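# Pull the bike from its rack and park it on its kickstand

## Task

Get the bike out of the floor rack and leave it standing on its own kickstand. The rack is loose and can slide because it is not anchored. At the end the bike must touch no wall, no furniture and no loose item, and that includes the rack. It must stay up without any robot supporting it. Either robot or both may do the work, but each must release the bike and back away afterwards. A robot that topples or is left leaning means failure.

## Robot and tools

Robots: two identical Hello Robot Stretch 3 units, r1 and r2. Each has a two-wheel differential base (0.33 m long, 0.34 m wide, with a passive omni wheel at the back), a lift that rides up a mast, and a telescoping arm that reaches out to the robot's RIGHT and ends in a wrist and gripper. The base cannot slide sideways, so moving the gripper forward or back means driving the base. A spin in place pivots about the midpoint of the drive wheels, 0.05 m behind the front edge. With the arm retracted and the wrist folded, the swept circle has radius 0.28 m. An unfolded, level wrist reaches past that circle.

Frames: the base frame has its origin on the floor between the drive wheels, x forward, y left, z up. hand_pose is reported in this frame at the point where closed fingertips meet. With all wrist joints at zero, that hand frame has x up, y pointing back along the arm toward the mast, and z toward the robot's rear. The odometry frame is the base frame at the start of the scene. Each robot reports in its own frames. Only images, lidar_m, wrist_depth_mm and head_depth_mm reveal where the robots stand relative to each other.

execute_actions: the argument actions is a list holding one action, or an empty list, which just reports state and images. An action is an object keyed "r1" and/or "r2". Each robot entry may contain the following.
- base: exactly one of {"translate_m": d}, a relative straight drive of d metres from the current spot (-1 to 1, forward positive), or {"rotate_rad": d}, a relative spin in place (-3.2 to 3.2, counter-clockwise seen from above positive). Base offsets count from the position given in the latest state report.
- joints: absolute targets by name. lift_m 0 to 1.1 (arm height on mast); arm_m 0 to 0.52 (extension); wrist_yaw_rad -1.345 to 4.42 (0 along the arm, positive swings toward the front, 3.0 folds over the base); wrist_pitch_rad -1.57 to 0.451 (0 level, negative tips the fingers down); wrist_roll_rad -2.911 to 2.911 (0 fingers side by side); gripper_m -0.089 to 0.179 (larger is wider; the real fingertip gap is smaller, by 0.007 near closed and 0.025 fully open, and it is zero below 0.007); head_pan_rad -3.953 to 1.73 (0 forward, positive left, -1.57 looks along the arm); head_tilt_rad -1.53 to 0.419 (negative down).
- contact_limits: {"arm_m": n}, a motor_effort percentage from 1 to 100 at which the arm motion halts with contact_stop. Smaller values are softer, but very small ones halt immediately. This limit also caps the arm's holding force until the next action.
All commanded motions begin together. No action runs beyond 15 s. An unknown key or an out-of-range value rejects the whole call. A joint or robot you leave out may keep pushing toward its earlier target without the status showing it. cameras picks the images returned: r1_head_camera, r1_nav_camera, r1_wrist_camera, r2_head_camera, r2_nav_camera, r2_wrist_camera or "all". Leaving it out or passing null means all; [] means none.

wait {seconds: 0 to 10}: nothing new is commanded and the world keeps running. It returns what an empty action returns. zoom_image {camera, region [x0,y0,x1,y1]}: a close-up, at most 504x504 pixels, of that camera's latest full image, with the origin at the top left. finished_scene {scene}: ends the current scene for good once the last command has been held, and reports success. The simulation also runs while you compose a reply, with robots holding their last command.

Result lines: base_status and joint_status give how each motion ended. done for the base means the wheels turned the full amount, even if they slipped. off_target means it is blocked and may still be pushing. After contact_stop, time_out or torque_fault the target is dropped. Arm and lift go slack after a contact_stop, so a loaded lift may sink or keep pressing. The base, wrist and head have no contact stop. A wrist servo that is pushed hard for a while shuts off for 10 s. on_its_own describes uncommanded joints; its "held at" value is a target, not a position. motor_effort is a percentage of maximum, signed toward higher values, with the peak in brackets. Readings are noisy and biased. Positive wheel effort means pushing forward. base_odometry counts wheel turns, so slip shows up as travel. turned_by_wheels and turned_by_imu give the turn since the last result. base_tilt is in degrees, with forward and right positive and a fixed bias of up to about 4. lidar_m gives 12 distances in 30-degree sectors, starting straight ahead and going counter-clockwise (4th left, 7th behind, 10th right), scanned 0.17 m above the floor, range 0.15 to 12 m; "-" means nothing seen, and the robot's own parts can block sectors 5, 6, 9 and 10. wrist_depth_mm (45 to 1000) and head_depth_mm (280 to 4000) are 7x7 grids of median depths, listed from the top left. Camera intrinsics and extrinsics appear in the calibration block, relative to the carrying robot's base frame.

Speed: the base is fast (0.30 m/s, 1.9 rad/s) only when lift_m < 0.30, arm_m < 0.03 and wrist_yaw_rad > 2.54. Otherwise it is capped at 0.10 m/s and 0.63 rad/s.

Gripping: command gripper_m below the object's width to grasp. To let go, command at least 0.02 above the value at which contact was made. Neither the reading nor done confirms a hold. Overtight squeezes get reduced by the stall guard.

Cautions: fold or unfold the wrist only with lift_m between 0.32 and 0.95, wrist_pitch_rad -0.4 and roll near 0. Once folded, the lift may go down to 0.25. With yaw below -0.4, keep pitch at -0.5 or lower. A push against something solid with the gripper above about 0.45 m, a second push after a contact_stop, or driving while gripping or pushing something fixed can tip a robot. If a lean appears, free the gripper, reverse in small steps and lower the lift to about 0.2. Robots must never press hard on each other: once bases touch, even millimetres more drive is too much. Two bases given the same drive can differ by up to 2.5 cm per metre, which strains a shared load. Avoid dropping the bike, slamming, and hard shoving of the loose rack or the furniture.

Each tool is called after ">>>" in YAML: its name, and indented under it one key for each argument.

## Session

>>> execute_actions:
  actions: []

Scene clock: 0.00 s.
r1.base_odometry: x=+0.000 y=+0.000 heading=+0.000 (m, m, rad; r1's odometry frame)
r1.turned_by_wheels: +0.000 (rad since the last result)
r1.turned_by_imu: +0.000 (rad since the last result)
r1.base_tilt: forward=-2.0 right=-1.8 (deg)
r1.lidar_m: 2.73 2.04 2.78 1.20 0.92 0.90 0.95 1.35 3.09 3.27 3.95 3.85
r1.head_depth_mm: 1963 2932 3695 3723 3690 3575 2373 / 1972 2911 3860 3889 3840 3561 2389 / 1994 2959 - - - 3596 2411 / 1980 2993 - - - 3558 2403 / 2011 2930 - - - 3571 2391 / 1991 2998 - - - 3545 2367 / 2006 2964 - - - 3361 2320
r1.base_status: not commanded
r1.joint_positions: lift_m=+0.430 arm_m=+0.003 wrist_yaw_rad=+2.802 wrist_pitch_rad=-0.306 wrist_roll_rad=-0.016 gripper_m=+0.037 head_pan_rad=+0.017 head_tilt_rad=+0.010
r1.joint_status: not commanded
r1.motor_effort: left_wheel=+0 right_wheel=-1 lift_m=+36 arm_m=+0 wrist_yaw_rad=+0 wrist_pitch_rad=+6 wrist_roll_rad=+0 gripper_m=+0 head_pan_rad=+1 head_tilt_rad=+2 (%)
r1.hand_pose: x=+0.0578 y=+0.0756 z=+0.4689 quat_wxyz=(+0.225, +0.701, -0.010, +0.676) (m; r1's base frame)
r1.wrist_depth_mm: 895 - - - - - - / 884 - - - - - - / - - - - - - - / - - - - - - - / - 917 947 850 854 837 842 / 718 746 749 700 690 693 721 / 634 - 620 614 600 594 582
r2.base_odometry: x=+0.000 y=+0.000 heading=+0.000 (m, m, rad; r2's odometry frame)
r2.turned_by_wheels: +0.000 (rad since the last result)
r2.turned_by_imu: +0.000 (rad since the last result)
r2.base_tilt: forward=-0.4 right=+0.4 (deg)
r2.lidar_m: 0.82 0.70 0.69 0.78 1.29 1.98 2.23 3.71 4.10 1.78 6.89 1.51
r2.head_depth_mm: 1616 1616 1615 1624 1611 1620 1616 / 1331 1338 1340 1334 1342 1331 1330 / 1138 1138 1132 1136 1134 1132 1126 / 984 985 986 982 985 985 989 / 873 877 874 872 874 871 872 / 789 782 781 782 780 782 784 / 708 711 710 707 705 709 708
r2.base_status: not commanded
r2.joint_positions: lift_m=+0.411 arm_m=+0.002 wrist_yaw_rad=+2.992 wrist_pitch_rad=-0.485 wrist_roll_rad=+0.011 gripper_m=+0.037 head_pan_rad=-0.008 head_tilt_rad=-0.011
r2.joint_status: not commanded
r2.motor_effort: left_wheel=+0 right_wheel=+0 lift_m=+41 arm_m=-1 wrist_yaw_rad=+0 wrist_pitch_rad=+8 wrist_roll_rad=+0 gripper_m=-1 head_pan_rad=+0 head_tilt_rad=+2 (%)
r2.hand_pose: x=+0.0110 y=+0.0665 z=+0.4090 quat_wxyz=(+0.222, +0.701, +0.117, +0.668) (m; r2's base frame)
r2.wrist_depth_mm: - - 948 785 684 590 534 / - - - 879 733 640 567 / - - - 922 805 706 612 / 799 805 820 799 784 750 653 / 683 699 - 689 681 668 670 / 603 600 - 595 586 597 596 / 528 535 - 525 522 530 518
pictures: r1_head_camera (sideways: a quarter turn clockwise sets it upright), r1_nav_camera (sideways: a quarter turn counterclockwise sets it upright), r1_wrist_camera, r2_head_camera (sideways: a quarter turn clockwise sets it upright), r2_nav_camera (sideways: a quarter turn counterclockwise sets it upright), r2_wrist_camera
camera_calibration (this result's frames):
r1_head_camera: T_world_to_cam=[[-0.0000701294, -0.0122385, -0.999925, 1.32313], [0.0248449, 0.999616, -0.0122365, 0.0188698], [0.999691, -0.0248438, 0.000233961, -0.0468388], [0, 0, 0, 1]] pos_world=[0.0464483, -0.00383315, 1.32327]
r1_nav_camera: T_world_to_cam=[[-0.0525927, -0.0490325, 0.997412, -1.2514], [0.0515544, -0.997595, -0.0463231, 0.112118], [0.997284, 0.0489847, 0.054994, -0.127616], [0, 0, 0, 1]] pos_world=[0.0556749, 0.0567408, 1.26037]
r1_wrist_camera: T_world_to_cam=[[0.938042, -0.346071, -0.017661, -0.0153453], [-0.184101, -0.454541, -0.871492, 0.485058], [0.29357, 0.820748, -0.490091, 0.322064], [0, 0, 0, 1]] pos_world=[0.00914595, -0.049165, 0.580294]
r2_head_camera: T_world_to_cam=[[-0.0530319, 0.0506116, -0.997309, 1.3163], [0.0198485, 0.998571, 0.0496202, -0.0606622], [0.998396, -0.0171636, -0.0539607, 0.025372], [0, 0, 0, 1]] pos_world=[0.0456784, -0.00560899, 1.31713]
r2_nav_camera: T_world_to_cam=[[0.0506179, 0.0371486, 0.998027, -1.26577], [0.0179224, -0.999181, 0.0362826, 0.00588426], [0.998557, 0.0160504, -0.0512423, 0.0175541], [0, 0, 0, 1]] pos_world=[0.0464364, 0.0526193, 1.26396]
r2_wrist_camera: T_world_to_cam=[[0.981257, -0.192585, -0.00683536, -0.000948138], [-0.130368, -0.637295, -0.759513, 0.382621], [0.141915, 0.746168, -0.650456, 0.384585], [0, 0, 0, 1]] pos_world=[-0.0037662, -0.0433056, 0.540755]
Images, in order (width x height): r1_head_camera 896x504, r1_nav_camera 672x504, r1_wrist_camera 644x364, r2_head_camera 896x504, r2_nav_camera 672x504, r2_wrist_camera 644x364.

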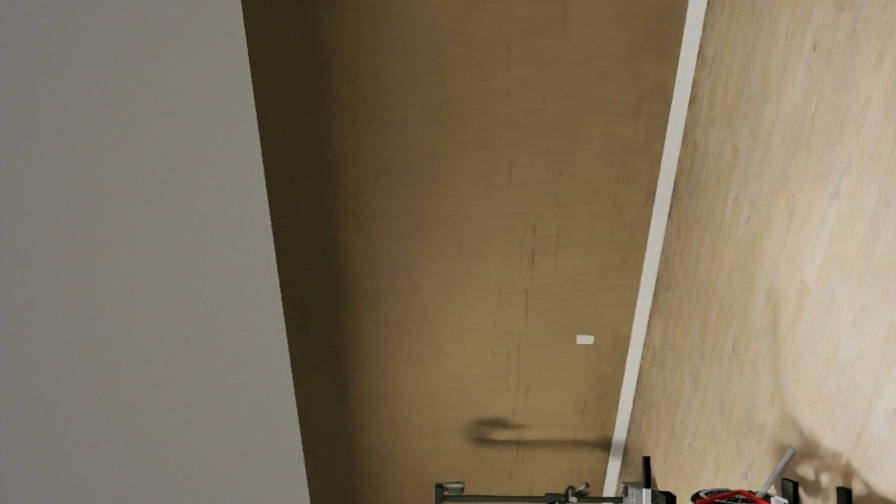

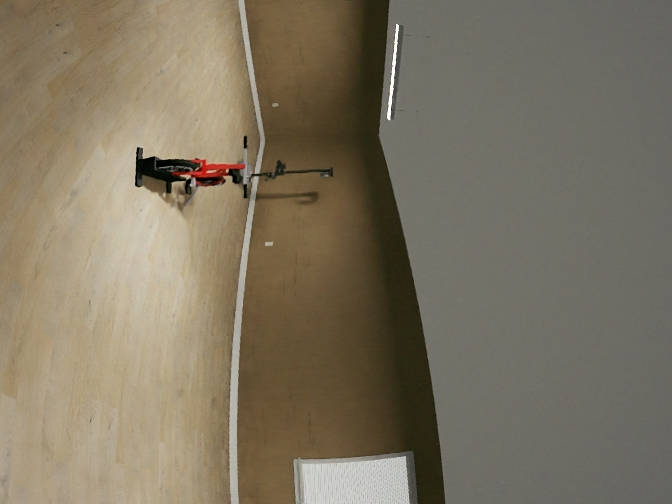

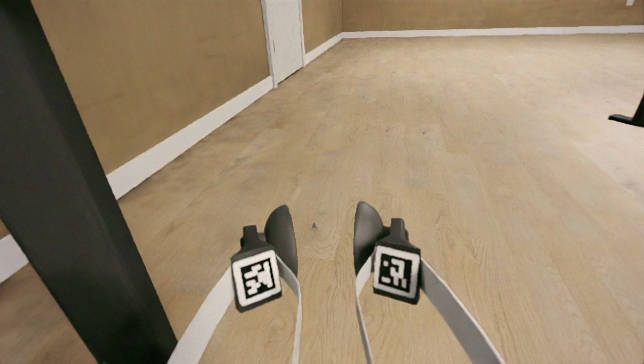

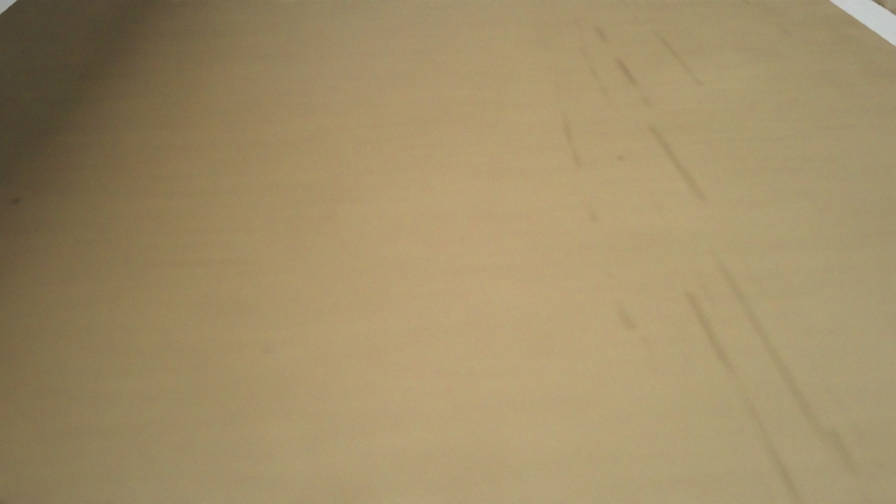

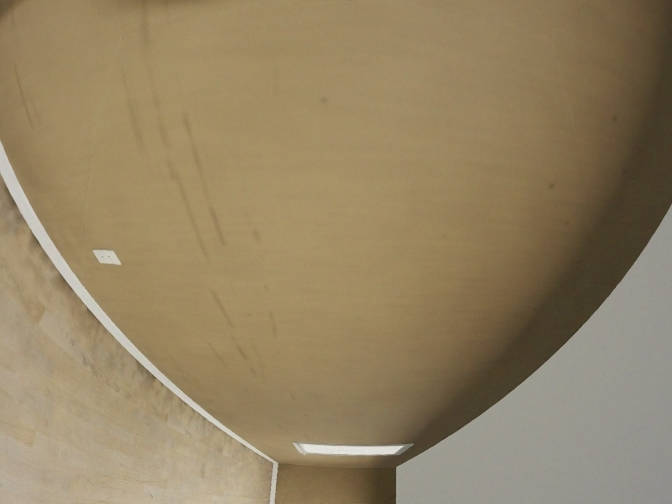

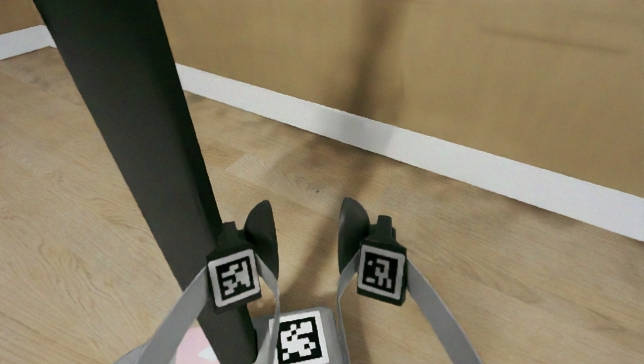

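>>> execute_actions:
  actions:
    - {"r1":{"joints":{"head_pan_rad":-0.35,"head_tilt_rad":-0.35}},"r2":{"joints":{"head_pan_rad":-1.6,"head_tilt_rad":-0.8}}}
  cameras: ["r1_head_camera","r2_nav_camera","r2_head_camera"]

Scene clock: 10.63 s.
r1.base_odometry: x=+0.000 y=+0.000 heading=+0.000 (m, m, rad; r1's odometry frame)
r1.turned_by_wheels: +0.000 (rad since the last result)
r1.turned_by_imu: +0.001 (rad since the last result)
r1.base_tilt: forward=-1.9 right=-1.9 (deg)
r1.lidar_m: 2.73 2.05 2.77 1.20 0.91 0.89 0.95 1.36 3.09 3.24 3.96 3.84
r1.head_depth_mm: 3206 3359 3540 3673 2531 1919 1525 / 3285 3470 3599 3743 2551 1897 1515 / 3311 3480 3679 3684 2539 1896 1504 / 3385 3552 3718 3697 2489 1883 1507 / 3466 3660 3822 3638 2465 1877 1496 / 3531 3627 - 3616 2484 1872 1492 / 3533 3759 - 3588 2468 1858 1485
r1.base_status: not commanded
r1.joint_positions: lift_m=+0.430 arm_m=+0.003 wrist_yaw_rad=+2.802 wrist_pitch_rad=-0.306 wrist_roll_rad=-0.016 gripper_m=+0.037 head_pan_rad=-0.343 head_tilt_rad=-0.345
r1.joint_status: all done
r1.motor_effort: left_wheel=+0(1) right_wheel=-1(0) lift_m=+35(36) arm_m=+0(0) wrist_yaw_rad=+0(1) wrist_pitch_rad=+6(6) wrist_roll_rad=+0(0) gripper_m=-1(1) head_pan_rad=-3(24) head_tilt_rad=-3(27) (%)
r1.hand_pose: x=+0.0578 y=+0.0756 z=+0.4689 quat_wxyz=(+0.225, +0.701, -0.010, +0.676) (m; r1's base frame)
r1.wrist_depth_mm: 899 - - - - - - / 887 - - - - - - / - - - - - - - / - - - - - - - / - 916 899 893 885 836 827 / 718 746 724 709 689 706 687 / 628 - 625 609 616 591 600
r2.base_odometry: x=+0.000 y=+0.000 heading=+0.000 (m, m, rad; r2's odometry frame)
r2.turned_by_wheels: +0.000 (rad since the last result)
r2.turned_by_imu: +0.001 (rad since the last result)
r2.base_tilt: forward=-0.4 right=+0.5 (deg)
r2.lidar_m: 0.82 0.70 0.69 0.78 1.30 1.98 2.24 3.71 4.10 1.78 6.88 1.51
r2.head_depth_mm: 3720 2802 2149 1740 1465 1257 1111 / 3883 2845 2165 1751 1471 1266 1149 / - 2862 2179 1755 1472 1265 1148 / - 2901 2189 1755 1486 1268 1161 / - 2418 2146 1771 1484 1272 1118 / - 2953 2246 1775 1495 1284 1124 / - 2988 2238 1808 1506 1284 1131
r2.base_status: not commanded
r2.joint_positions: lift_m=+0.411 arm_m=+0.002 wrist_yaw_rad=+2.992 wrist_pitch_rad=-0.485 wrist_roll_rad=+0.011 gripper_m=+0.037 head_pan_rad=-1.593 head_tilt_rad=-0.790
r2.joint_status: all done
r2.motor_effort: left_wheel=+0(0) right_wheel=+0(0) lift_m=+41(41) arm_m=+0(0) wrist_yaw_rad=+1(0) wrist_pitch_rad=+8(8) wrist_roll_rad=+0(0) gripper_m=-1(1) head_pan_rad=-3(40) head_tilt_rad=-4(32) (%)
r2.hand_pose: x=+0.0110 y=+0.0665 z=+0.4090 quat_wxyz=(+0.222, +0.701, +0.117, +0.668) (m; r2's base frame)
r2.wrist_depth_mm: - - 909 783 668 590 535 / - - - 850 753 643 566 / - - - 942 803 702 603 / 838 813 819 809 817 753 660 / 678 686 - 694 693 687 655 / 594 603 - 597 601 591 593 / 532 537 - 524 529 520 526
pictures: r1_head_camera (sideways: a quarter turn clockwise sets it upright), r2_head_camera (sideways: a quarter turn clockwise sets it upright), r2_nav_camera (sideways: a quarter turn counterclockwise sets it upright)
camera_calibration (this result's frames):
r1_head_camera: T_world_to_cam=[[-0.33145, 0.105293, -0.937579, 1.24353], [0.368951, 0.929083, -0.026092, 0.0348002], [0.868341, -0.354569, -0.346792, 0.405672], [0, 0, 0, 1]] pos_world=[0.0470678, -0.0194285, 1.3075]
r2_head_camera: T_world_to_cam=[[0.0663736, 0.737235, -0.672368, 0.89164], [0.997518, -0.0649104, 0.0272985, -0.0375245], [-0.0235183, -0.672511, -0.739713, 0.923956], [0, 0, 0, 1]] pos_world=[-0.0000201547, -0.0384133, 1.284]
r2_nav_camera: T_world_to_cam=[[0.0213803, -0.737421, 0.675094, -0.844276], [-0.999725, -0.0222853, 0.00731856, 0.0498232], [0.00964784, -0.675065, -0.737695, 0.916851], [0, 0, 0, 1]] pos_world=[0.0590147, -0.00254237, 1.24596]
Images, in order (width x height): r1_head_camera 896x504, r2_head_camera 896x504, r2_nav_camera 672x504.

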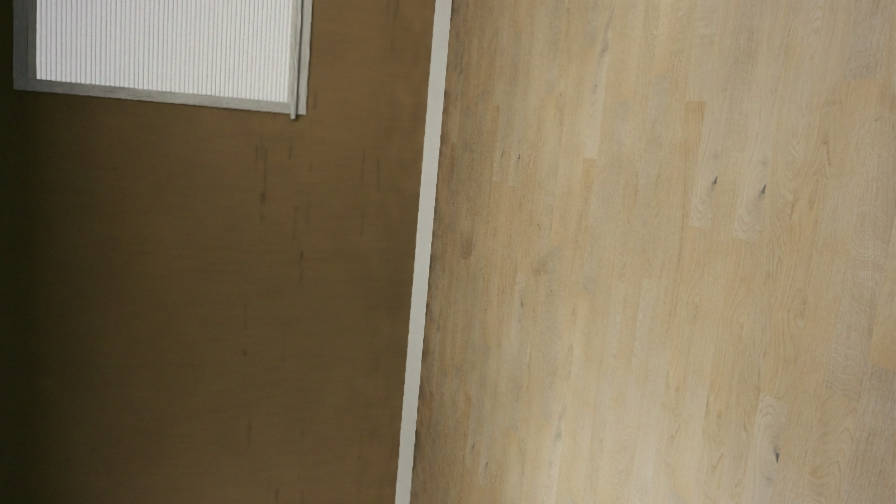

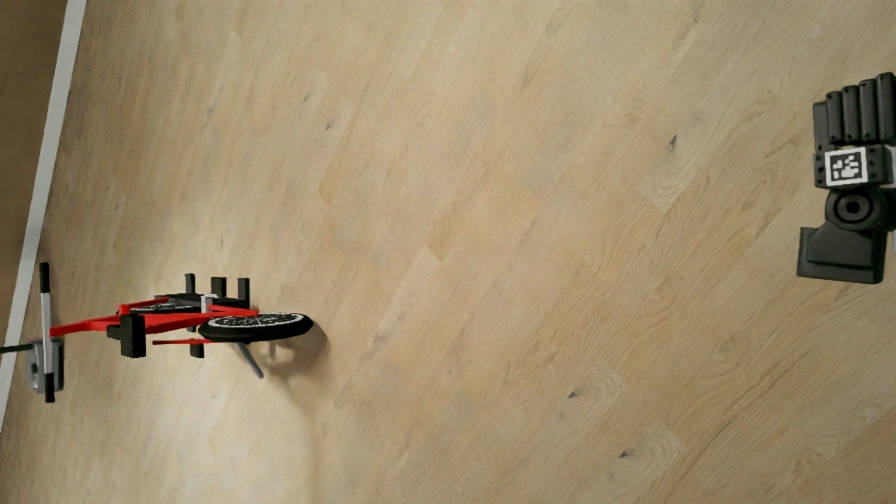

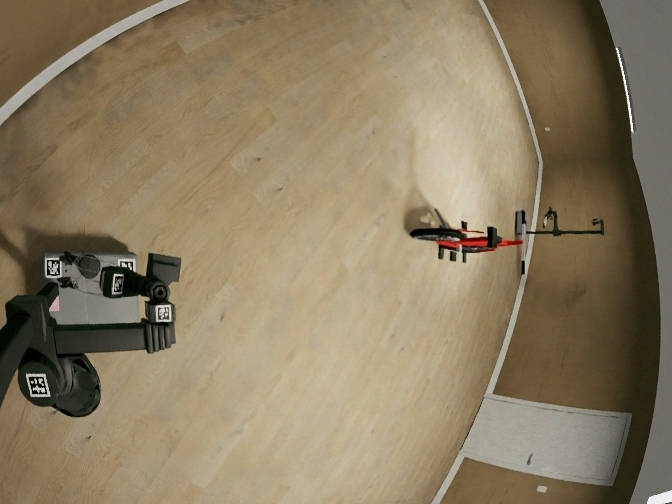

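>>> execute_actions:
  actions:
    - {"r1":{"joints":{"head_pan_rad":0.0,"head_tilt_rad":-1.2}},"r2":{"joints":{"lift_m":0.27,"wrist_pitch_rad":-0.4},"base":{"rotate_rad":-1.571}}}
  cameras: ["r1_head_camera","r1_nav_camera"]

>>> execute_actions:
  actions:
    - {"r2":{"base":{"translate_m":1.0}}}
  cameras: ["r2_nav_camera"]

Scene clock: 29.67 s.
r1.base_odometry: x=+0.000 y=+0.000 heading=+0.000 (m, m, rad; r1's odometry frame)
r1.turned_by_wheels: +0.000 (rad since the last result)
r1.turned_by_imu: +0.001 (rad since the last result)
r1.base_tilt: forward=-1.9 right=-1.9 (deg)
r1.lidar_m: 2.73 2.03 2.78 1.20 0.91 0.90 0.94 1.35 3.08 3.27 3.94 3.84
r1.head_depth_mm: 1759 1616 1494 1375 1276 1202 1130 / 1763 1593 1479 1375 1288 1220 - / 1742 1582 1470 1357 1276 1196 - / 1733 1585 1460 1356 1265 1195 - / 1711 1574 1456 1344 1258 1189 - / 1704 1568 1441 1339 1255 1184 - / 1691 1554 1444 1332 1241 1166 1120
r1.base_status: not commanded
r1.joint_positions: lift_m=+0.430 arm_m=+0.003 wrist_yaw_rad=+2.802 wrist_pitch_rad=-0.306 wrist_roll_rad=-0.016 gripper_m=+0.037 head_pan_rad=-0.007 head_tilt_rad=-1.185
r1.joint_status: all done
r1.motor_effort: left_wheel=+0(0) right_wheel=-1(1) lift_m=+35(35) arm_m=+0(0) wrist_yaw_rad=+0(0) wrist_pitch_rad=+6(6) wrist_roll_rad=+0(0) gripper_m=+0(1) head_pan_rad=+4(23) head_tilt_rad=-7(45) (%)
r1.hand_pose: x=+0.0578 y=+0.0756 z=+0.4689 quat_wxyz=(+0.225, +0.701, -0.010, +0.676) (m; r1's base frame)
r1.wrist_depth_mm: 915 - - - - - - / 966 - - - - - - / - - - - - - - / - - - - - - - / - 896 922 897 865 822 854 / 726 747 711 696 696 705 687 / 627 - 633 621 596 591 584
r2.base_odometry: x=+0.000 y=+0.000 heading=-1.571 (m, m, rad; r2's odometry frame)
r2.turned_by_wheels: -1.571 (rad since the last result)
r2.turned_by_imu: -1.561 (rad since the last result)
r2.base_tilt: forward=-0.3 right=+0.4 (deg)
r2.lidar_m: 1.78 6.82 1.46 0.81 0.70 0.69 0.79 1.33 1.98 2.25 3.82 4.08
r2.head_depth_mm: 1817 2048 2135 1742 1451 1262 1097 / 1961 2253 2162 1743 1469 1257 1130 / 2111 2435 2196 1746 1471 1269 1138 / 2326 2676 2169 1784 1476 1277 1150 / 2570 2763 2198 1789 1483 1269 1121 / 2860 2948 2217 1777 1499 1281 1130 / 3193 2976 2234 1792 1487 1288 1131
r2.base_status: done
r2.joint_positions: lift_m=+0.271 arm_m=+0.002 wrist_yaw_rad=+2.992 wrist_pitch_rad=-0.420 wrist_roll_rad=+0.011 gripper_m=+0.037 head_pan_rad=-1.593 head_tilt_rad=-0.791
r2.joint_status: all done
r2.motor_effort: left_wheel=+1(7) right_wheel=-2(9) lift_m=+26(37) arm_m=+0(0) wrist_yaw_rad=+0(0) wrist_pitch_rad=+11(11) wrist_roll_rad=+1(0) gripper_m=+0(0) head_pan_rad=-3(3) head_tilt_rad=-4(3) (%)
r2.hand_pose: x=+0.0122 y=+0.0751 z=+0.2827 quat_wxyz=(+0.200, +0.704, +0.094, +0.675) (m; r2's base frame)
r2.wrist_depth_mm: 524 - 865 - - - - / 564 - 893 - - - - / 592 - 821 822 819 806 806 / 623 643 660 644 661 656 663 / 559 543 - 555 549 542 543 / 468 485 - - 466 466 470 / - - - - 406 410 404
pictures: r1_head_camera (sideways: a quarter turn clockwise sets it upright), r1_nav_camera (sideways: a quarter turn counterclockwise sets it upright)
camera_calibration (this result's frames):
r1_head_camera: T_world_to_cam=[[-0.930131, -0.00553485, -0.367187, 0.503838], [0.0112824, 0.998984, -0.043638, 0.0597845], [0.367055, -0.0447318, -0.929123, 1.16612], [0, 0, 0, 1]] pos_world=[0.0399311, -0.0047725, 1.27108]
r1_nav_camera: T_world_to_cam=[[0.907621, -0.0546579, 0.416217, -0.499353], [-0.0376554, -0.998091, -0.0489569, 0.116007], [0.418098, 0.0287615, -0.907946, 1.1288], [0, 0, 0, 1]] pos_world=[-0.0143598, 0.056026, 1.23841]
Images, in order (width x height): r1_head_camera 896x504, r1_nav_camera 672x504.

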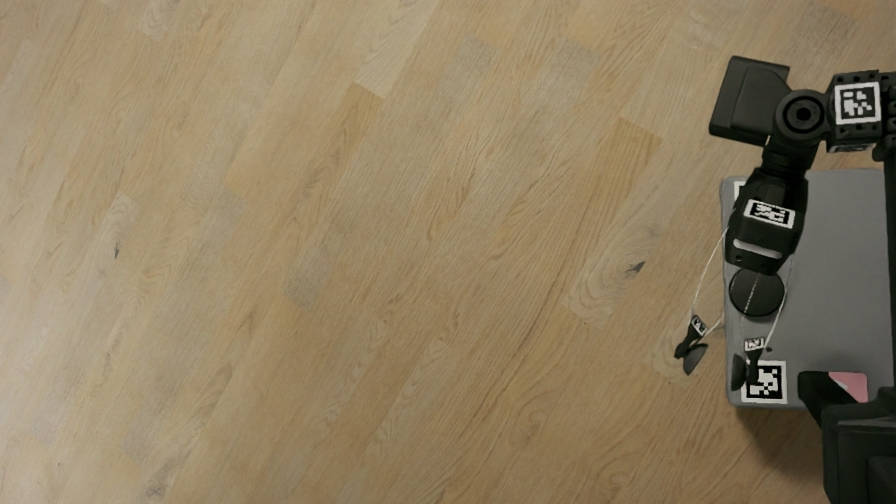

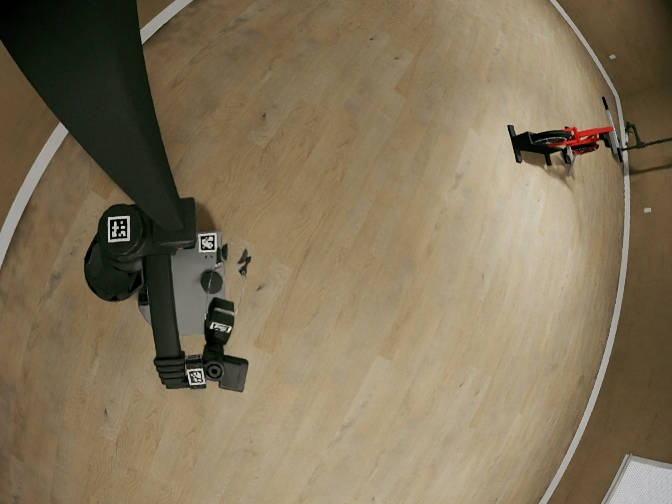

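Scene clock: 34.77 s.
r1.base_odometry: x=+0.000 y=+0.000 heading=+0.000 (m, m, rad; r1's odometry frame)
r1.turned_by_wheels: +0.000 (rad since the last result)
r1.turned_by_imu: +0.001 (rad since the last result)
r1.base_tilt: forward=-2.0 right=-1.8 (deg)
r1.lidar_m: 2.73 2.04 2.77 1.20 0.92 0.89 0.94 1.36 3.08 3.27 3.96 3.86
r1.head_depth_mm: 1770 1619 1485 1381 1283 1203 1133 / 1751 1599 1471 1377 1280 1217 - / 1745 1591 1466 1358 1278 1206 - / 1729 1579 1463 1353 1265 1202 - / 1725 1568 1448 1348 1257 1193 - / 1706 1571 1447 1345 1255 1180 - / 1686 1548 1434 1333 1244 1174 1117
r1.base_status: not commanded
r1.joint_positions: lift_m=+0.430 arm_m=+0.003 wrist_yaw_rad=+2.802 wrist_pitch_rad=-0.306 wrist_roll_rad=-0.016 gripper_m=+0.037 head_pan_rad=-0.007 head_tilt_rad=-1.185
r1.joint_status: not commanded
r1.motor_effort: left_wheel=+0(1) right_wheel=+0(0) lift_m=+36(36) arm_m=+0(0) wrist_yaw_rad=+1(1) wrist_pitch_rad=+6(6) wrist_roll_rad=+0(0) gripper_m=+0(1) head_pan_rad=+3(4) head_tilt_rad=-8(8) (%)
r1.hand_pose: x=+0.0578 y=+0.0756 z=+0.4689 quat_wxyz=(+0.225, +0.701, -0.010, +0.676) (m; r1's base frame)
r1.wrist_depth_mm: 898 - - - - - - / 939 - - - - - - / - - - - - - - / - - - - - - - / - 914 921 879 883 867 831 / 727 741 751 719 693 692 688 / 630 - 619 619 607 576 597
r2.base_odometry: x=+0.000 y=-1.000 heading=-1.571 (m, m, rad; r2's odometry frame)
r2.turned_by_wheels: +0.000 (rad since the last result)
r2.turned_by_imu: +0.006 (rad since the last result)
r2.base_tilt: forward=-0.3 right=+0.5 (deg)
r2.lidar_m: 0.80 6.13 2.96 1.65 1.42 1.42 1.62 2.67 2.67 3.08 3.36 3.35
r2.head_depth_mm: 2470 2692 2146 1733 1454 1255 1110 / 2671 2856 2181 1756 1458 1260 1130 / 2920 2881 2167 1759 1467 1276 1134 / 3124 2887 2197 1769 1475 1276 1141 / 3458 2889 2200 1781 1486 1278 1115 / 3604 2913 2240 1795 1492 1286 1124 / 3347 2981 2238 1797 1499 1285 1128
r2.base_status: done
r2.joint_positions: lift_m=+0.271 arm_m=+0.002 wrist_yaw_rad=+2.992 wrist_pitch_rad=-0.419 wrist_roll_rad=+0.011 gripper_m=+0.037 head_pan_rad=-1.593 head_tilt_rad=-0.791
r2.joint_status: not commanded
r2.motor_effort: left_wheel=+1(7) right_wheel=-2(5) lift_m=+26(26) arm_m=+0(0) wrist_yaw_rad=+1(0) wrist_pitch_rad=+10(11) wrist_roll_rad=+0(0) gripper_m=+0(1) head_pan_rad=-3(3) head_tilt_rad=-4(3) (%)
r2.hand_pose: x=+0.0123 y=+0.0751 z=+0.2828 quat_wxyz=(+0.199, +0.704, +0.094, +0.675) (m; r2's base frame)
r2.wrist_depth_mm: - - - - - - - / - - - - - - - / 834 - 828 842 823 827 789 / 661 647 666 660 656 657 660 / 560 548 - 544 551 540 543 / 476 490 - - 473 468 468 / - - - - 410 404 404
pictures: r2_nav_camera (sideways: a quarter turn counterclockwise sets it upright)
camera_calibration (this result's frames):
r2_nav_camera: T_world_to_cam=[[0.0210428, -0.737961, 0.674515, -0.843519], [-0.999735, -0.0218496, 0.00728379, 0.0498685], [0.00936276, -0.67449, -0.738225, 0.917542], [0, 0, 0, 1]] pos_world=[0.0590145, -0.00252179, 1.24596]
Images, in order (width x height): r2_nav_camera 672x504.

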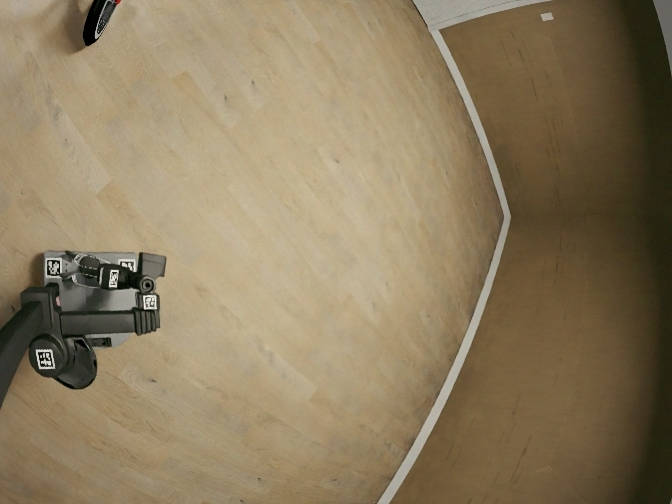

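>>> execute_actions:
  actions:
    - {"r2":{"joints":{"head_pan_rad":0.0,"head_tilt_rad":-0.6}},"r1":{"joints":{"head_pan_rad":-0.6,"head_tilt_rad":-0.35}}}
  cameras: ["r2_head_camera","r1_head_camera"]

Scene clock: 58.73 s.
r1.base_odometry: x=+0.000 y=+0.000 heading=+0.000 (m, m, rad; r1's odometry frame)
r1.turned_by_wheels: +0.000 (rad since the last result)
r1.turned_by_imu: +0.001 (rad since the last result)
r1.base_tilt: forward=-1.9 right=-1.9 (deg)
r1.lidar_m: 2.72 2.04 2.78 1.20 0.91 0.89 0.95 1.35 3.08 3.26 3.93 3.85
r1.head_depth_mm: 3362 3584 3852 3609 2489 1875 1495 / 3315 3575 3787 3569 2491 1867 1503 / 3337 3481 3737 3556 2461 1848 1478 / 3261 3506 3716 3536 2431 1856 1492 / 3267 3497 3728 3514 2434 1843 1484 / 3278 3417 3696 3544 2423 1851 1474 / 3222 3464 3642 3499 2423 1813 1488
r1.base_status: not commanded
r1.joint_positions: lift_m=+0.430 arm_m=+0.003 wrist_yaw_rad=+2.802 wrist_pitch_rad=-0.306 wrist_roll_rad=-0.016 gripper_m=+0.037 head_pan_rad=-0.593 head_tilt_rad=-0.359
r1.joint_status: all done
r1.motor_effort: left_wheel=+0(1) right_wheel=-1(1) lift_m=+35(36) arm_m=+0(0) wrist_yaw_rad=+0(0) wrist_pitch_rad=+6(6) wrist_roll_rad=+0(0) gripper_m=+1(0) head_pan_rad=-2(29) head_tilt_rad=+4(40) (%)
r1.hand_pose: x=+0.0578 y=+0.0756 z=+0.4689 quat_wxyz=(+0.225, +0.701, -0.010, +0.676) (m; r1's base frame)
r1.wrist_depth_mm: 886 - - - - - - / 926 - - - - - - / - - - - - - - / - - - - - - - / - 855 929 871 865 843 851 / 744 763 758 705 692 700 690 / 633 - 612 608 606 596 583
r2.base_odometry: x=+0.000 y=-1.000 heading=-1.571 (m, m, rad; r2's odometry frame)
r2.turned_by_wheels: +0.000 (rad since the last result)
r2.turned_by_imu: +0.001 (rad since the last result)
r2.base_tilt: forward=-0.4 right=+0.5 (deg)
r2.lidar_m: 0.79 6.17 2.95 1.66 1.42 1.41 1.62 2.67 2.67 3.08 3.33 3.34
r2.head_depth_mm: 3107 3388 2987 2138 1671 1372 1167 / 3309 3750 2993 2154 1684 1376 1173 / 3567 - 3005 2171 1688 1391 1181 / 3954 - 2894 2102 1710 1396 1181 / - - 2809 1680 1392 1363 1191 / - - 2980 2223 1723 1409 1191 / - - 3127 2249 1735 1409 1195
r2.base_status: not commanded
r2.joint_positions: lift_m=+0.271 arm_m=+0.002 wrist_yaw_rad=+2.992 wrist_pitch_rad=-0.419 wrist_roll_rad=+0.011 gripper_m=+0.037 head_pan_rad=-0.007 head_tilt_rad=-0.606
r2.joint_status: all done
r2.motor_effort: left_wheel=+1(1) right_wheel=-1(2) lift_m=+26(26) arm_m=-1(0) wrist_yaw_rad=+0(1) wrist_pitch_rad=+11(11) wrist_roll_rad=+0(1) gripper_m=-1(1) head_pan_rad=+4(41) head_tilt_rad=+2(13) (%)
r2.hand_pose: x=+0.0123 y=+0.0751 z=+0.2828 quat_wxyz=(+0.199, +0.704, +0.094, +0.675) (m; r2's base frame)
r2.wrist_depth_mm: - - - - - - - / - - - - - - - / 854 - 840 831 812 813 830 / 672 649 657 656 666 651 665 / 551 551 - 550 550 541 541 / 473 485 - - 461 466 464 / - - - - 405 404 403
pictures: r1_head_camera (sideways: a quarter turn clockwise sets it upright), r2_head_camera (sideways: a quarter turn clockwise sets it upright)
camera_calibration (this result's frames):
r1_head_camera: T_world_to_cam=[[-0.306159, 0.191471, -0.932526, 1.23678], [0.587025, 0.809132, -0.0265916, 0.0341199], [0.749445, -0.555558, -0.360121, 0.423743], [0, 0, 0, 1]] pos_world=[0.0410501, -0.029002, 1.30684]
r2_head_camera: T_world_to_cam=[[-0.603096, 0.0545294, -0.795803, 1.0566], [0.0445092, 0.998407, 0.0346809, -0.0413297], [0.796426, -0.0145046, -0.604562, 0.743163], [0, 0, 0, 1]] pos_world=[0.0471945, -0.00557247, 1.29157]
Images, in order (width x height): r1_head_camera 896x504, r2_head_camera 896x504.

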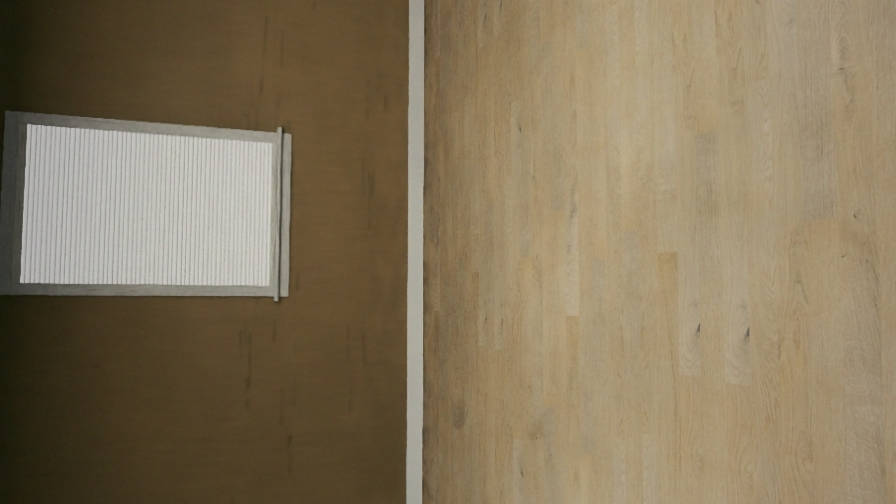

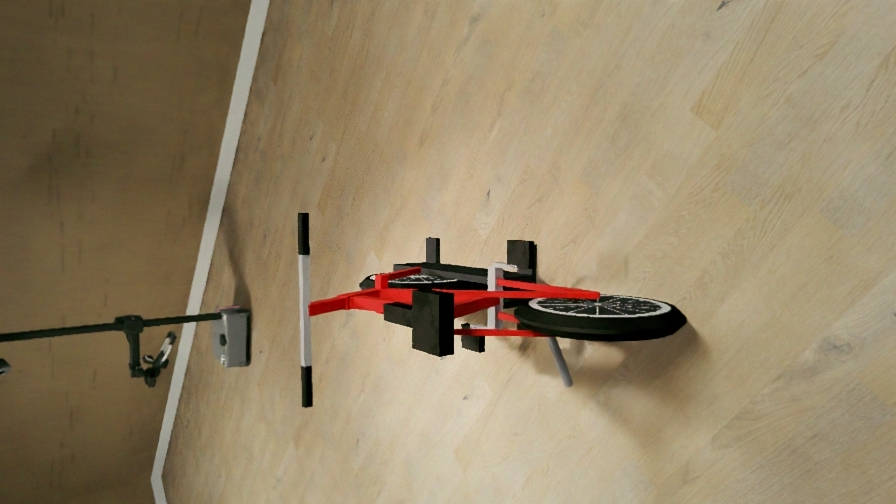

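>>> execute_actions:
  actions:
    - {"r2":{"base":{"translate_m":0.4}}}
  cameras: []

>>> execute_actions:
  actions:
    - {"r2":{"base":{"rotate_rad":1.571},"joints":{"lift_m":0.8,"head_pan_rad":-1.57,"head_tilt_rad":-0.8}},"r1":{"joints":{"head_pan_rad":-1.0,"head_tilt_rad":-0.4}}}
  cameras: ["r2_head_camera","r1_nav_camera"]

Scene clock: 76.03 s.
r1.base_odometry: x=+0.000 y=+0.000 heading=+0.000 (m, m, rad; r1's odometry frame)
r1.turned_by_wheels: +0.000 (rad since the last result)
r1.turned_by_imu: +0.001 (rad since the last result)
r1.base_tilt: forward=-1.9 right=-1.8 (deg)
r1.lidar_m: 2.74 2.05 2.79 1.20 0.91 0.89 0.95 1.36 3.08 3.27 3.95 3.86
r1.head_depth_mm: 3389 3617 3785 3626 2461 1865 1501 / 3345 3557 3820 3615 2460 1862 1488 / 3299 3531 3707 3585 2467 1846 1496 / 3288 3490 3708 3569 2436 1857 1485 / 3319 3452 3694 3571 2419 1851 1472 / 3288 3454 3711 3557 2430 1842 1488 / 3257 3416 3652 3498 2414 1828 1469
r1.base_status: not commanded
r1.joint_positions: lift_m=+0.430 arm_m=+0.003 wrist_yaw_rad=+2.802 wrist_pitch_rad=-0.306 wrist_roll_rad=-0.016 gripper_m=+0.037 head_pan_rad=-0.593 head_tilt_rad=-0.359
r1.joint_status: not commanded
r1.motor_effort: left_wheel=+0(1) right_wheel=+0(0) lift_m=+36(36) arm_m=+0(0) wrist_yaw_rad=+0(1) wrist_pitch_rad=+6(6) wrist_roll_rad=+0(0) gripper_m=+1(0) head_pan_rad=-2(3) head_tilt_rad=+5(4) (%)
r1.hand_pose: x=+0.0578 y=+0.0756 z=+0.4689 quat_wxyz=(+0.225, +0.701, -0.010, +0.676) (m; r1's base frame)
r1.wrist_depth_mm: 925 - - - - - - / 948 - - - - - - / - - - - - - - / - - - - - - - / - 923 907 854 870 838 840 / 729 750 748 709 692 704 692 / 630 - 617 618 609 604 578
r2.base_odometry: x=+0.000 y=-1.400 heading=-1.571 (m, m, rad; r2's odometry frame)
r2.turned_by_wheels: +0.000 (rad since the last result)
r2.turned_by_imu: +0.003 (rad since the last result)
r2.base_tilt: forward=-0.3 right=+0.4 (deg)
r2.lidar_m: 0.53 0.41 3.54 1.99 1.70 1.71 1.95 2.95 2.95 3.38 3.07 3.07
r2.head_depth_mm: 2807 3090 2945 2147 1663 1378 1172 / 3041 3387 2993 2137 1676 1377 1174 / 3302 3705 3040 2178 1703 1389 1179 / 3612 - 3037 2034 1651 1354 1179 / 3920 - 3127 1963 1096 1098 972 / - - 3127 2108 1730 1371 1189 / - - 3195 2226 1746 1426 1198
r2.base_status: done
r2.joint_positions: lift_m=+0.271 arm_m=+0.002 wrist_yaw_rad=+2.992 wrist_pitch_rad=-0.419 wrist_roll_rad=+0.011 gripper_m=+0.037 head_pan_rad=-0.007 head_tilt_rad=-0.605
r2.joint_status: not commanded
r2.motor_effort: left_wheel=+0(6) right_wheel=-2(6) lift_m=+26(26) arm_m=-1(0) wrist_yaw_rad=+0(1) wrist_pitch_rad=+10(11) wrist_roll_rad=+0(0) gripper_m=-1(1) head_pan_rad=+4(4) head_tilt_rad=+2(3) (%)
r2.hand_pose: x=+0.0123 y=+0.0752 z=+0.2829 quat_wxyz=(+0.199, +0.704, +0.094, +0.675) (m; r2's base frame)
r2.wrist_depth_mm: - - - - - - - / - - - - - - - / 847 - 823 819 814 819 825 / 674 626 655 653 668 658 652 / 552 556 - 555 551 549 510 / 470 485 - - 470 466 466 / - - - - 410 407 403
pictures: none
No camera images: the call's "cameras" was empty. Leave "cameras" out to get every camera's image.

Scene clock: 81.70 s.
r1.base_odometry: x=+0.000 y=+0.000 heading=+0.000 (m, m, rad; r1's odometry frame)
r1.turned_by_wheels: +0.000 (rad since the last result)
r1.turned_by_imu: +0.001 (rad since the last result)
r1.base_tilt: forward=-2.0 right=-1.9 (deg)
r1.lidar_m: 2.73 2.04 2.77 1.20 0.91 0.89 0.95 1.35 3.09 3.26 3.95 3.84
r1.head_depth_mm: 3804 - - 3334 2341 1809 1451 / - - - 3378 2305 1793 1460 / 3881 - - 3311 2299 1782 1454 / 3686 - - 3247 2314 1780 1448 / 3521 3792 - 3243 2291 1766 1452 / 3393 3649 3816 3255 2280 1770 1433 / 3241 3391 3677 3257 2271 1752 1428
r1.base_status: not commanded
r1.joint_positions: lift_m=+0.430 arm_m=+0.003 wrist_yaw_rad=+2.802 wrist_pitch_rad=-0.306 wrist_roll_rad=-0.016 gripper_m=+0.037 head_pan_rad=-0.993 head_tilt_rad=-0.394
r1.joint_status: all done
r1.motor_effort: left_wheel=+0(1) right_wheel=+0(0) lift_m=+35(36) arm_m=+0(0) wrist_yaw_rad=+1(1) wrist_pitch_rad=+6(6) wrist_roll_rad=+0(0) gripper_m=+0(1) head_pan_rad=-3(25) head_tilt_rad=-3(8) (%)
r1.hand_pose: x=+0.0578 y=+0.0756 z=+0.4689 quat_wxyz=(+0.225, +0.701, -0.010, +0.676) (m; r1's base frame)
r1.wrist_depth_mm: 897 - - - - - - / 940 - - - - - - / - - - - - - - / - - - - - - - / - 906 916 864 892 847 832 / 712 739 748 696 692 685 695 / 619 - 608 604 598 612 588
r2.base_odometry: x=+0.000 y=-1.400 heading=+0.000 (m, m, rad; r2's odometry frame)
r2.turned_by_wheels: +1.571 (rad since the last result)
r2.turned_by_imu: +1.566 (rad since the last result)
r2.base_tilt: forward=-0.4 right=+0.5 (deg)
r2.lidar_m: 2.01 1.70 1.71 1.94 2.95 2.95 3.37 3.07 3.07 0.56 0.41 3.69
r2.head_depth_mm: 2940 2826 2129 1728 1490 - 1086 / 3165 2850 2151 1747 1488 - 1108 / 3374 2884 2172 1757 1479 - - / 3681 2908 2124 1718 1443 - 1126 / 3868 2912 1549 1198 1179 1000 1124 / - 2937 2137 1802 1455 1288 1124 / - 2999 2240 1780 1494 1285 1122
r2.base_status: done
r2.joint_positions: lift_m=+0.799 arm_m=+0.002 wrist_yaw_rad=+2.992 wrist_pitch_rad=-0.419 wrist_roll_rad=+0.011 gripper_m=+0.037 head_pan_rad=-1.563 head_tilt_rad=-0.790
r2.joint_status: all done
r2.motor_effort: left_wheel=-2(6) right_wheel=+3(12) lift_m=+56(59) arm_m=+0(1) wrist_yaw_rad=+0(1) wrist_pitch_rad=+10(10) wrist_roll_rad=+0(0) gripper_m=-1(0) head_pan_rad=-4(42) head_tilt_rad=-3(18) (%)
r2.hand_pose: x=+0.0123 y=+0.0752 z=+0.8119 quat_wxyz=(+0.199, +0.704, +0.094, +0.675) (m; r2's base frame)
r2.wrist_depth_mm: - - - - - - - / - - - - - - - / - - - - - - - / - - - - - - - / - - - - - - - / - - - - - - - / 951 956 952 928 945 913 951
pictures: r1_nav_camera (sideways: a quarter turn counterclockwise sets it upright), r2_head_camera (sideways: a quarter turn clockwise sets it upright)
camera_calibration (this result's frames):
r1_nav_camera: T_world_to_cam=[[0.147122, -0.313604, 0.938087, -1.17487], [-0.82886, -0.556637, -0.0560929, 0.130181], [0.539765, -0.769291, -0.341827, 0.391716], [0, 0, 0, 1]] pos_world=[0.0693156, 0.0053643, 1.24333]
r2_head_camera: T_world_to_cam=[[0.0443602, 0.739345, -0.671864, 0.891117], [0.99901, -0.0351597, 0.0272691, -0.0374954], [-0.00346123, -0.672408, -0.740172, 0.924431], [0, 0, 0, 1]] pos_world=[0.00112774, -0.0385665, 1.28397]
Images, in order (width x height): r1_nav_camera 672x504, r2_head_camera 896x504.

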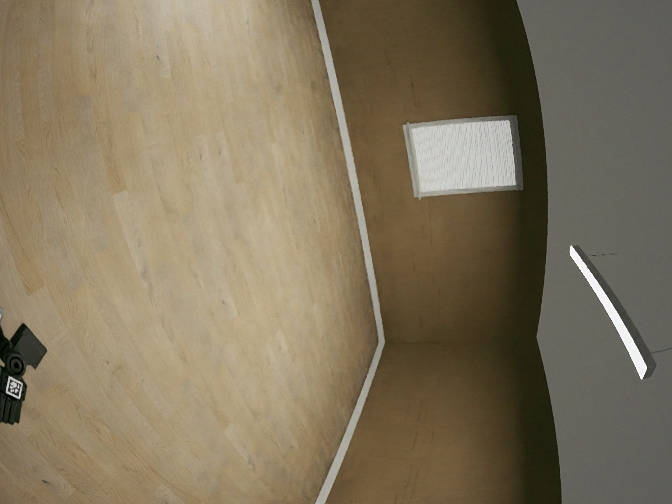

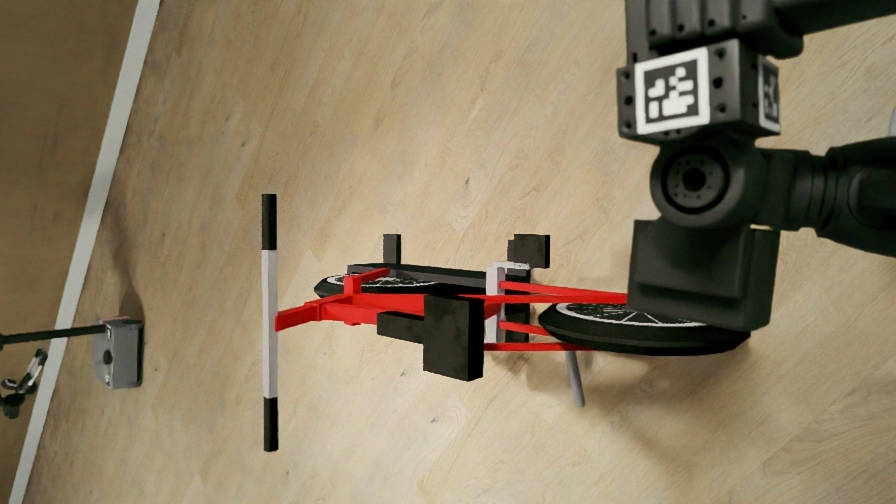

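>>> execute_actions:
  actions:
    - {"r2":{"base":{"translate_m":0.17},"joints":{"wrist_pitch_rad":-0.4,"wrist_yaw_rad":0.0,"gripper_m":0.08}},"r1":{"joints":{"head_pan_rad":1.5,"head_tilt_rad":-0.8}}}
  cameras: ["r2_head_camera","r1_nav_camera","r1_head_camera"]

Scene clock: 102.47 s.
r1.base_odometry: x=+0.000 y=+0.000 heading=+0.000 (m, m, rad; r1's odometry frame)
r1.turned_by_wheels: +0.000 (rad since the last result)
r1.turned_by_imu: +0.001 (rad since the last result)
r1.base_tilt: forward=-1.9 right=-1.7 (deg)
r1.lidar_m: 2.74 2.04 2.77 1.20 0.92 0.90 0.95 1.35 3.08 3.26 3.94 3.85
r1.head_depth_mm: 3719 2814 2204 1810 1534 1330 1177 / 2969 2774 2184 1804 1523 1341 1167 / 2189 2525 2156 1792 1518 1327 1168 / 1836 2117 2159 1771 1513 1324 1166 / 1532 1728 1960 1785 1508 1311 1158 / 1337 1463 1640 1725 1494 1306 1159 / 1167 1265 1403 1563 1495 1298 -
r1.base_status: not commanded
r1.joint_positions: lift_m=+0.430 arm_m=+0.003 wrist_yaw_rad=+2.802 wrist_pitch_rad=-0.306 wrist_roll_rad=-0.016 gripper_m=+0.037 head_pan_rad=+1.493 head_tilt_rad=-0.790
r1.joint_status: all done
r1.motor_effort: left_wheel=+0(1) right_wheel=-1(1) lift_m=+35(35) arm_m=+0(0) wrist_yaw_rad=+1(0) wrist_pitch_rad=+6(7) wrist_roll_rad=+0(0) gripper_m=+0(1) head_pan_rad=+3(34) head_tilt_rad=-6(30) (%)
r1.hand_pose: x=+0.0578 y=+0.0756 z=+0.4689 quat_wxyz=(+0.225, +0.701, -0.010, +0.676) (m; r1's base frame)
r1.wrist_depth_mm: 870 - - - - - - / 939 - - - - - - / - - - - - - - / - - - - - - - / - 927 930 918 862 851 857 / 736 738 758 710 674 693 681 / 621 - 606 611 603 596 588
r2.base_odometry: x=+0.170 y=-1.400 heading=+0.000 (m, m, rad; r2's odometry frame)
r2.turned_by_wheels: +0.000 (rad since the last result)
r2.turned_by_imu: +0.002 (rad since the last result)
r2.base_tilt: forward=-0.4 right=+0.5 (deg)
r2.lidar_m: 1.87 1.59 1.59 1.80 3.05 3.08 3.50 3.18 3.19 0.37 5.72 3.41
r2.head_depth_mm: 3034 2794 2148 1740 1472 - - / 3236 2818 2096 1735 1481 - 1070 / 3499 2876 2099 1717 - - 1075 / 3733 2887 2064 1369 1417 1251 1114 / 3990 2902 2148 1781 1453 1274 1121 / - 2968 2210 1782 1492 1284 1123 / - 2958 2248 1807 1495 1290 1126
r2.base_status: done
r2.joint_positions: lift_m=+0.799 arm_m=+0.002 wrist_yaw_rad=+0.003 wrist_pitch_rad=-0.419 wrist_roll_rad=+0.011 gripper_m=+0.080 head_pan_rad=-1.563 head_tilt_rad=-0.790
r2.joint_status: all done
r2.motor_effort: left_wheel=-2(2) right_wheel=+2(9) lift_m=+56(57) arm_m=-1(1) wrist_yaw_rad=-2(4) wrist_pitch_rad=+10(10) wrist_roll_rad=+0(0) gripper_m=+0(76) head_pan_rad=-3(3) head_tilt_rad=-4(3) (%)
r2.hand_pose: x=-0.0208 y=-0.3708 z=+0.8119 quat_wxyz=(+0.688, +0.148, -0.695, -0.147) (m; r2's base frame)
r2.wrist_depth_mm: - - - - - - - / - - - - - - - / - - - - - - - / - - - 677 - - - / - - - 906 - - - / - - - - - - - / 949 945 918 671 929 932 919
pictures: r1_head_camera (sideways: a quarter turn clockwise sets it upright), r1_nav_camera (sideways: a quarter turn counterclockwise sets it upright), r2_head_camera (sideways: a quarter turn clockwise sets it upright)
camera_calibration (this result's frames):
r1_head_camera: T_world_to_cam=[[-0.043683, -0.715793, -0.696945, 0.928016], [-0.994397, 0.0983682, -0.0387018, 0.0595142], [0.0962597, 0.691349, -0.71608, 0.89084], [0, 0, 0, 1]] pos_world=[0.0139673, 0.0425317, 1.28699]
r1_nav_camera: T_world_to_cam=[[0.100794, 0.671959, 0.733697, -0.908054], [0.994577, -0.0870461, -0.0569116, 0.120094], [0.0256231, 0.735455, -0.677089, 0.831061], [0, 0, 0, 1]] pos_world=[-0.0492111, 0.00942163, 1.23577]
r2_head_camera: T_world_to_cam=[[0.0443725, 0.739344, -0.671864, 0.891117], [0.999009, -0.0351764, 0.0272691, -0.0374954], [-0.00347245, -0.672408, -0.740172, 0.924431], [0, 0, 0, 1]] pos_world=[0.0011271, -0.0385664, 1.28397]
Images, in order (width x height): r1_head_camera 896x504, r1_nav_camera 672x504, r2_head_camera 896x504.

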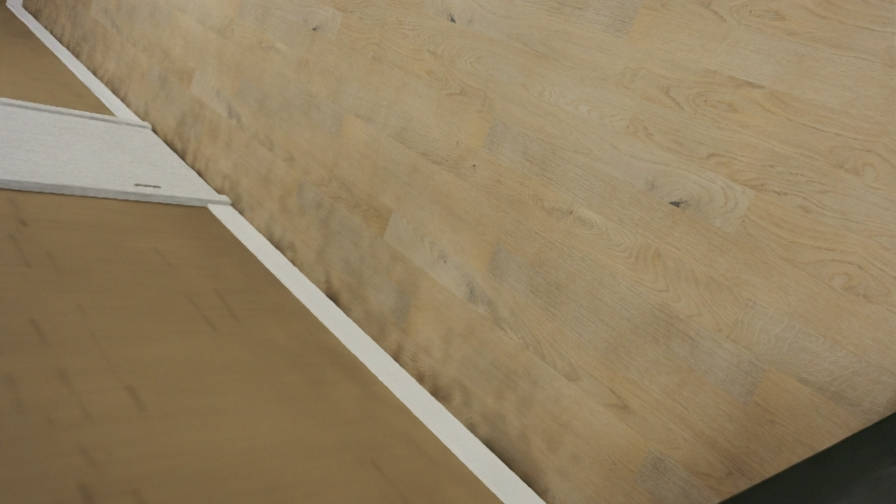

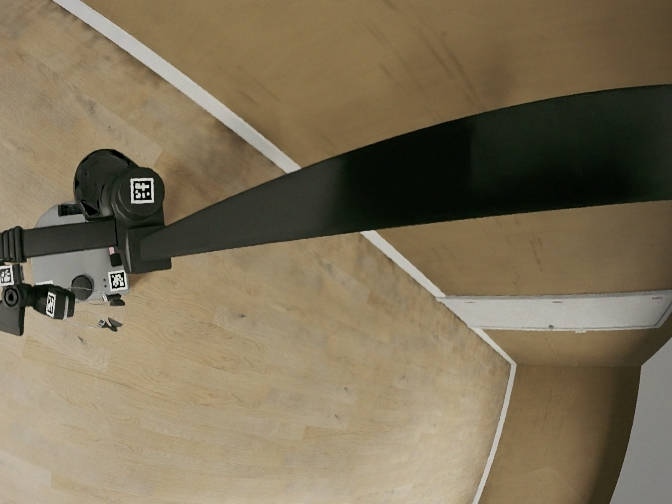

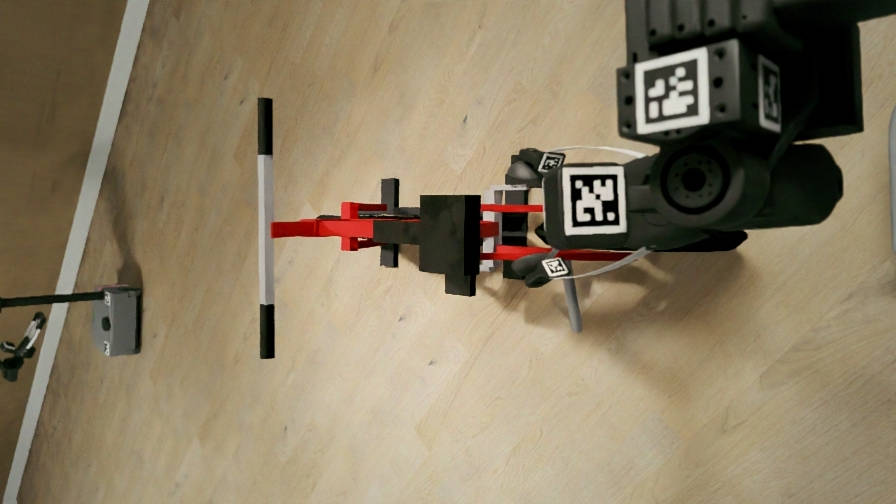

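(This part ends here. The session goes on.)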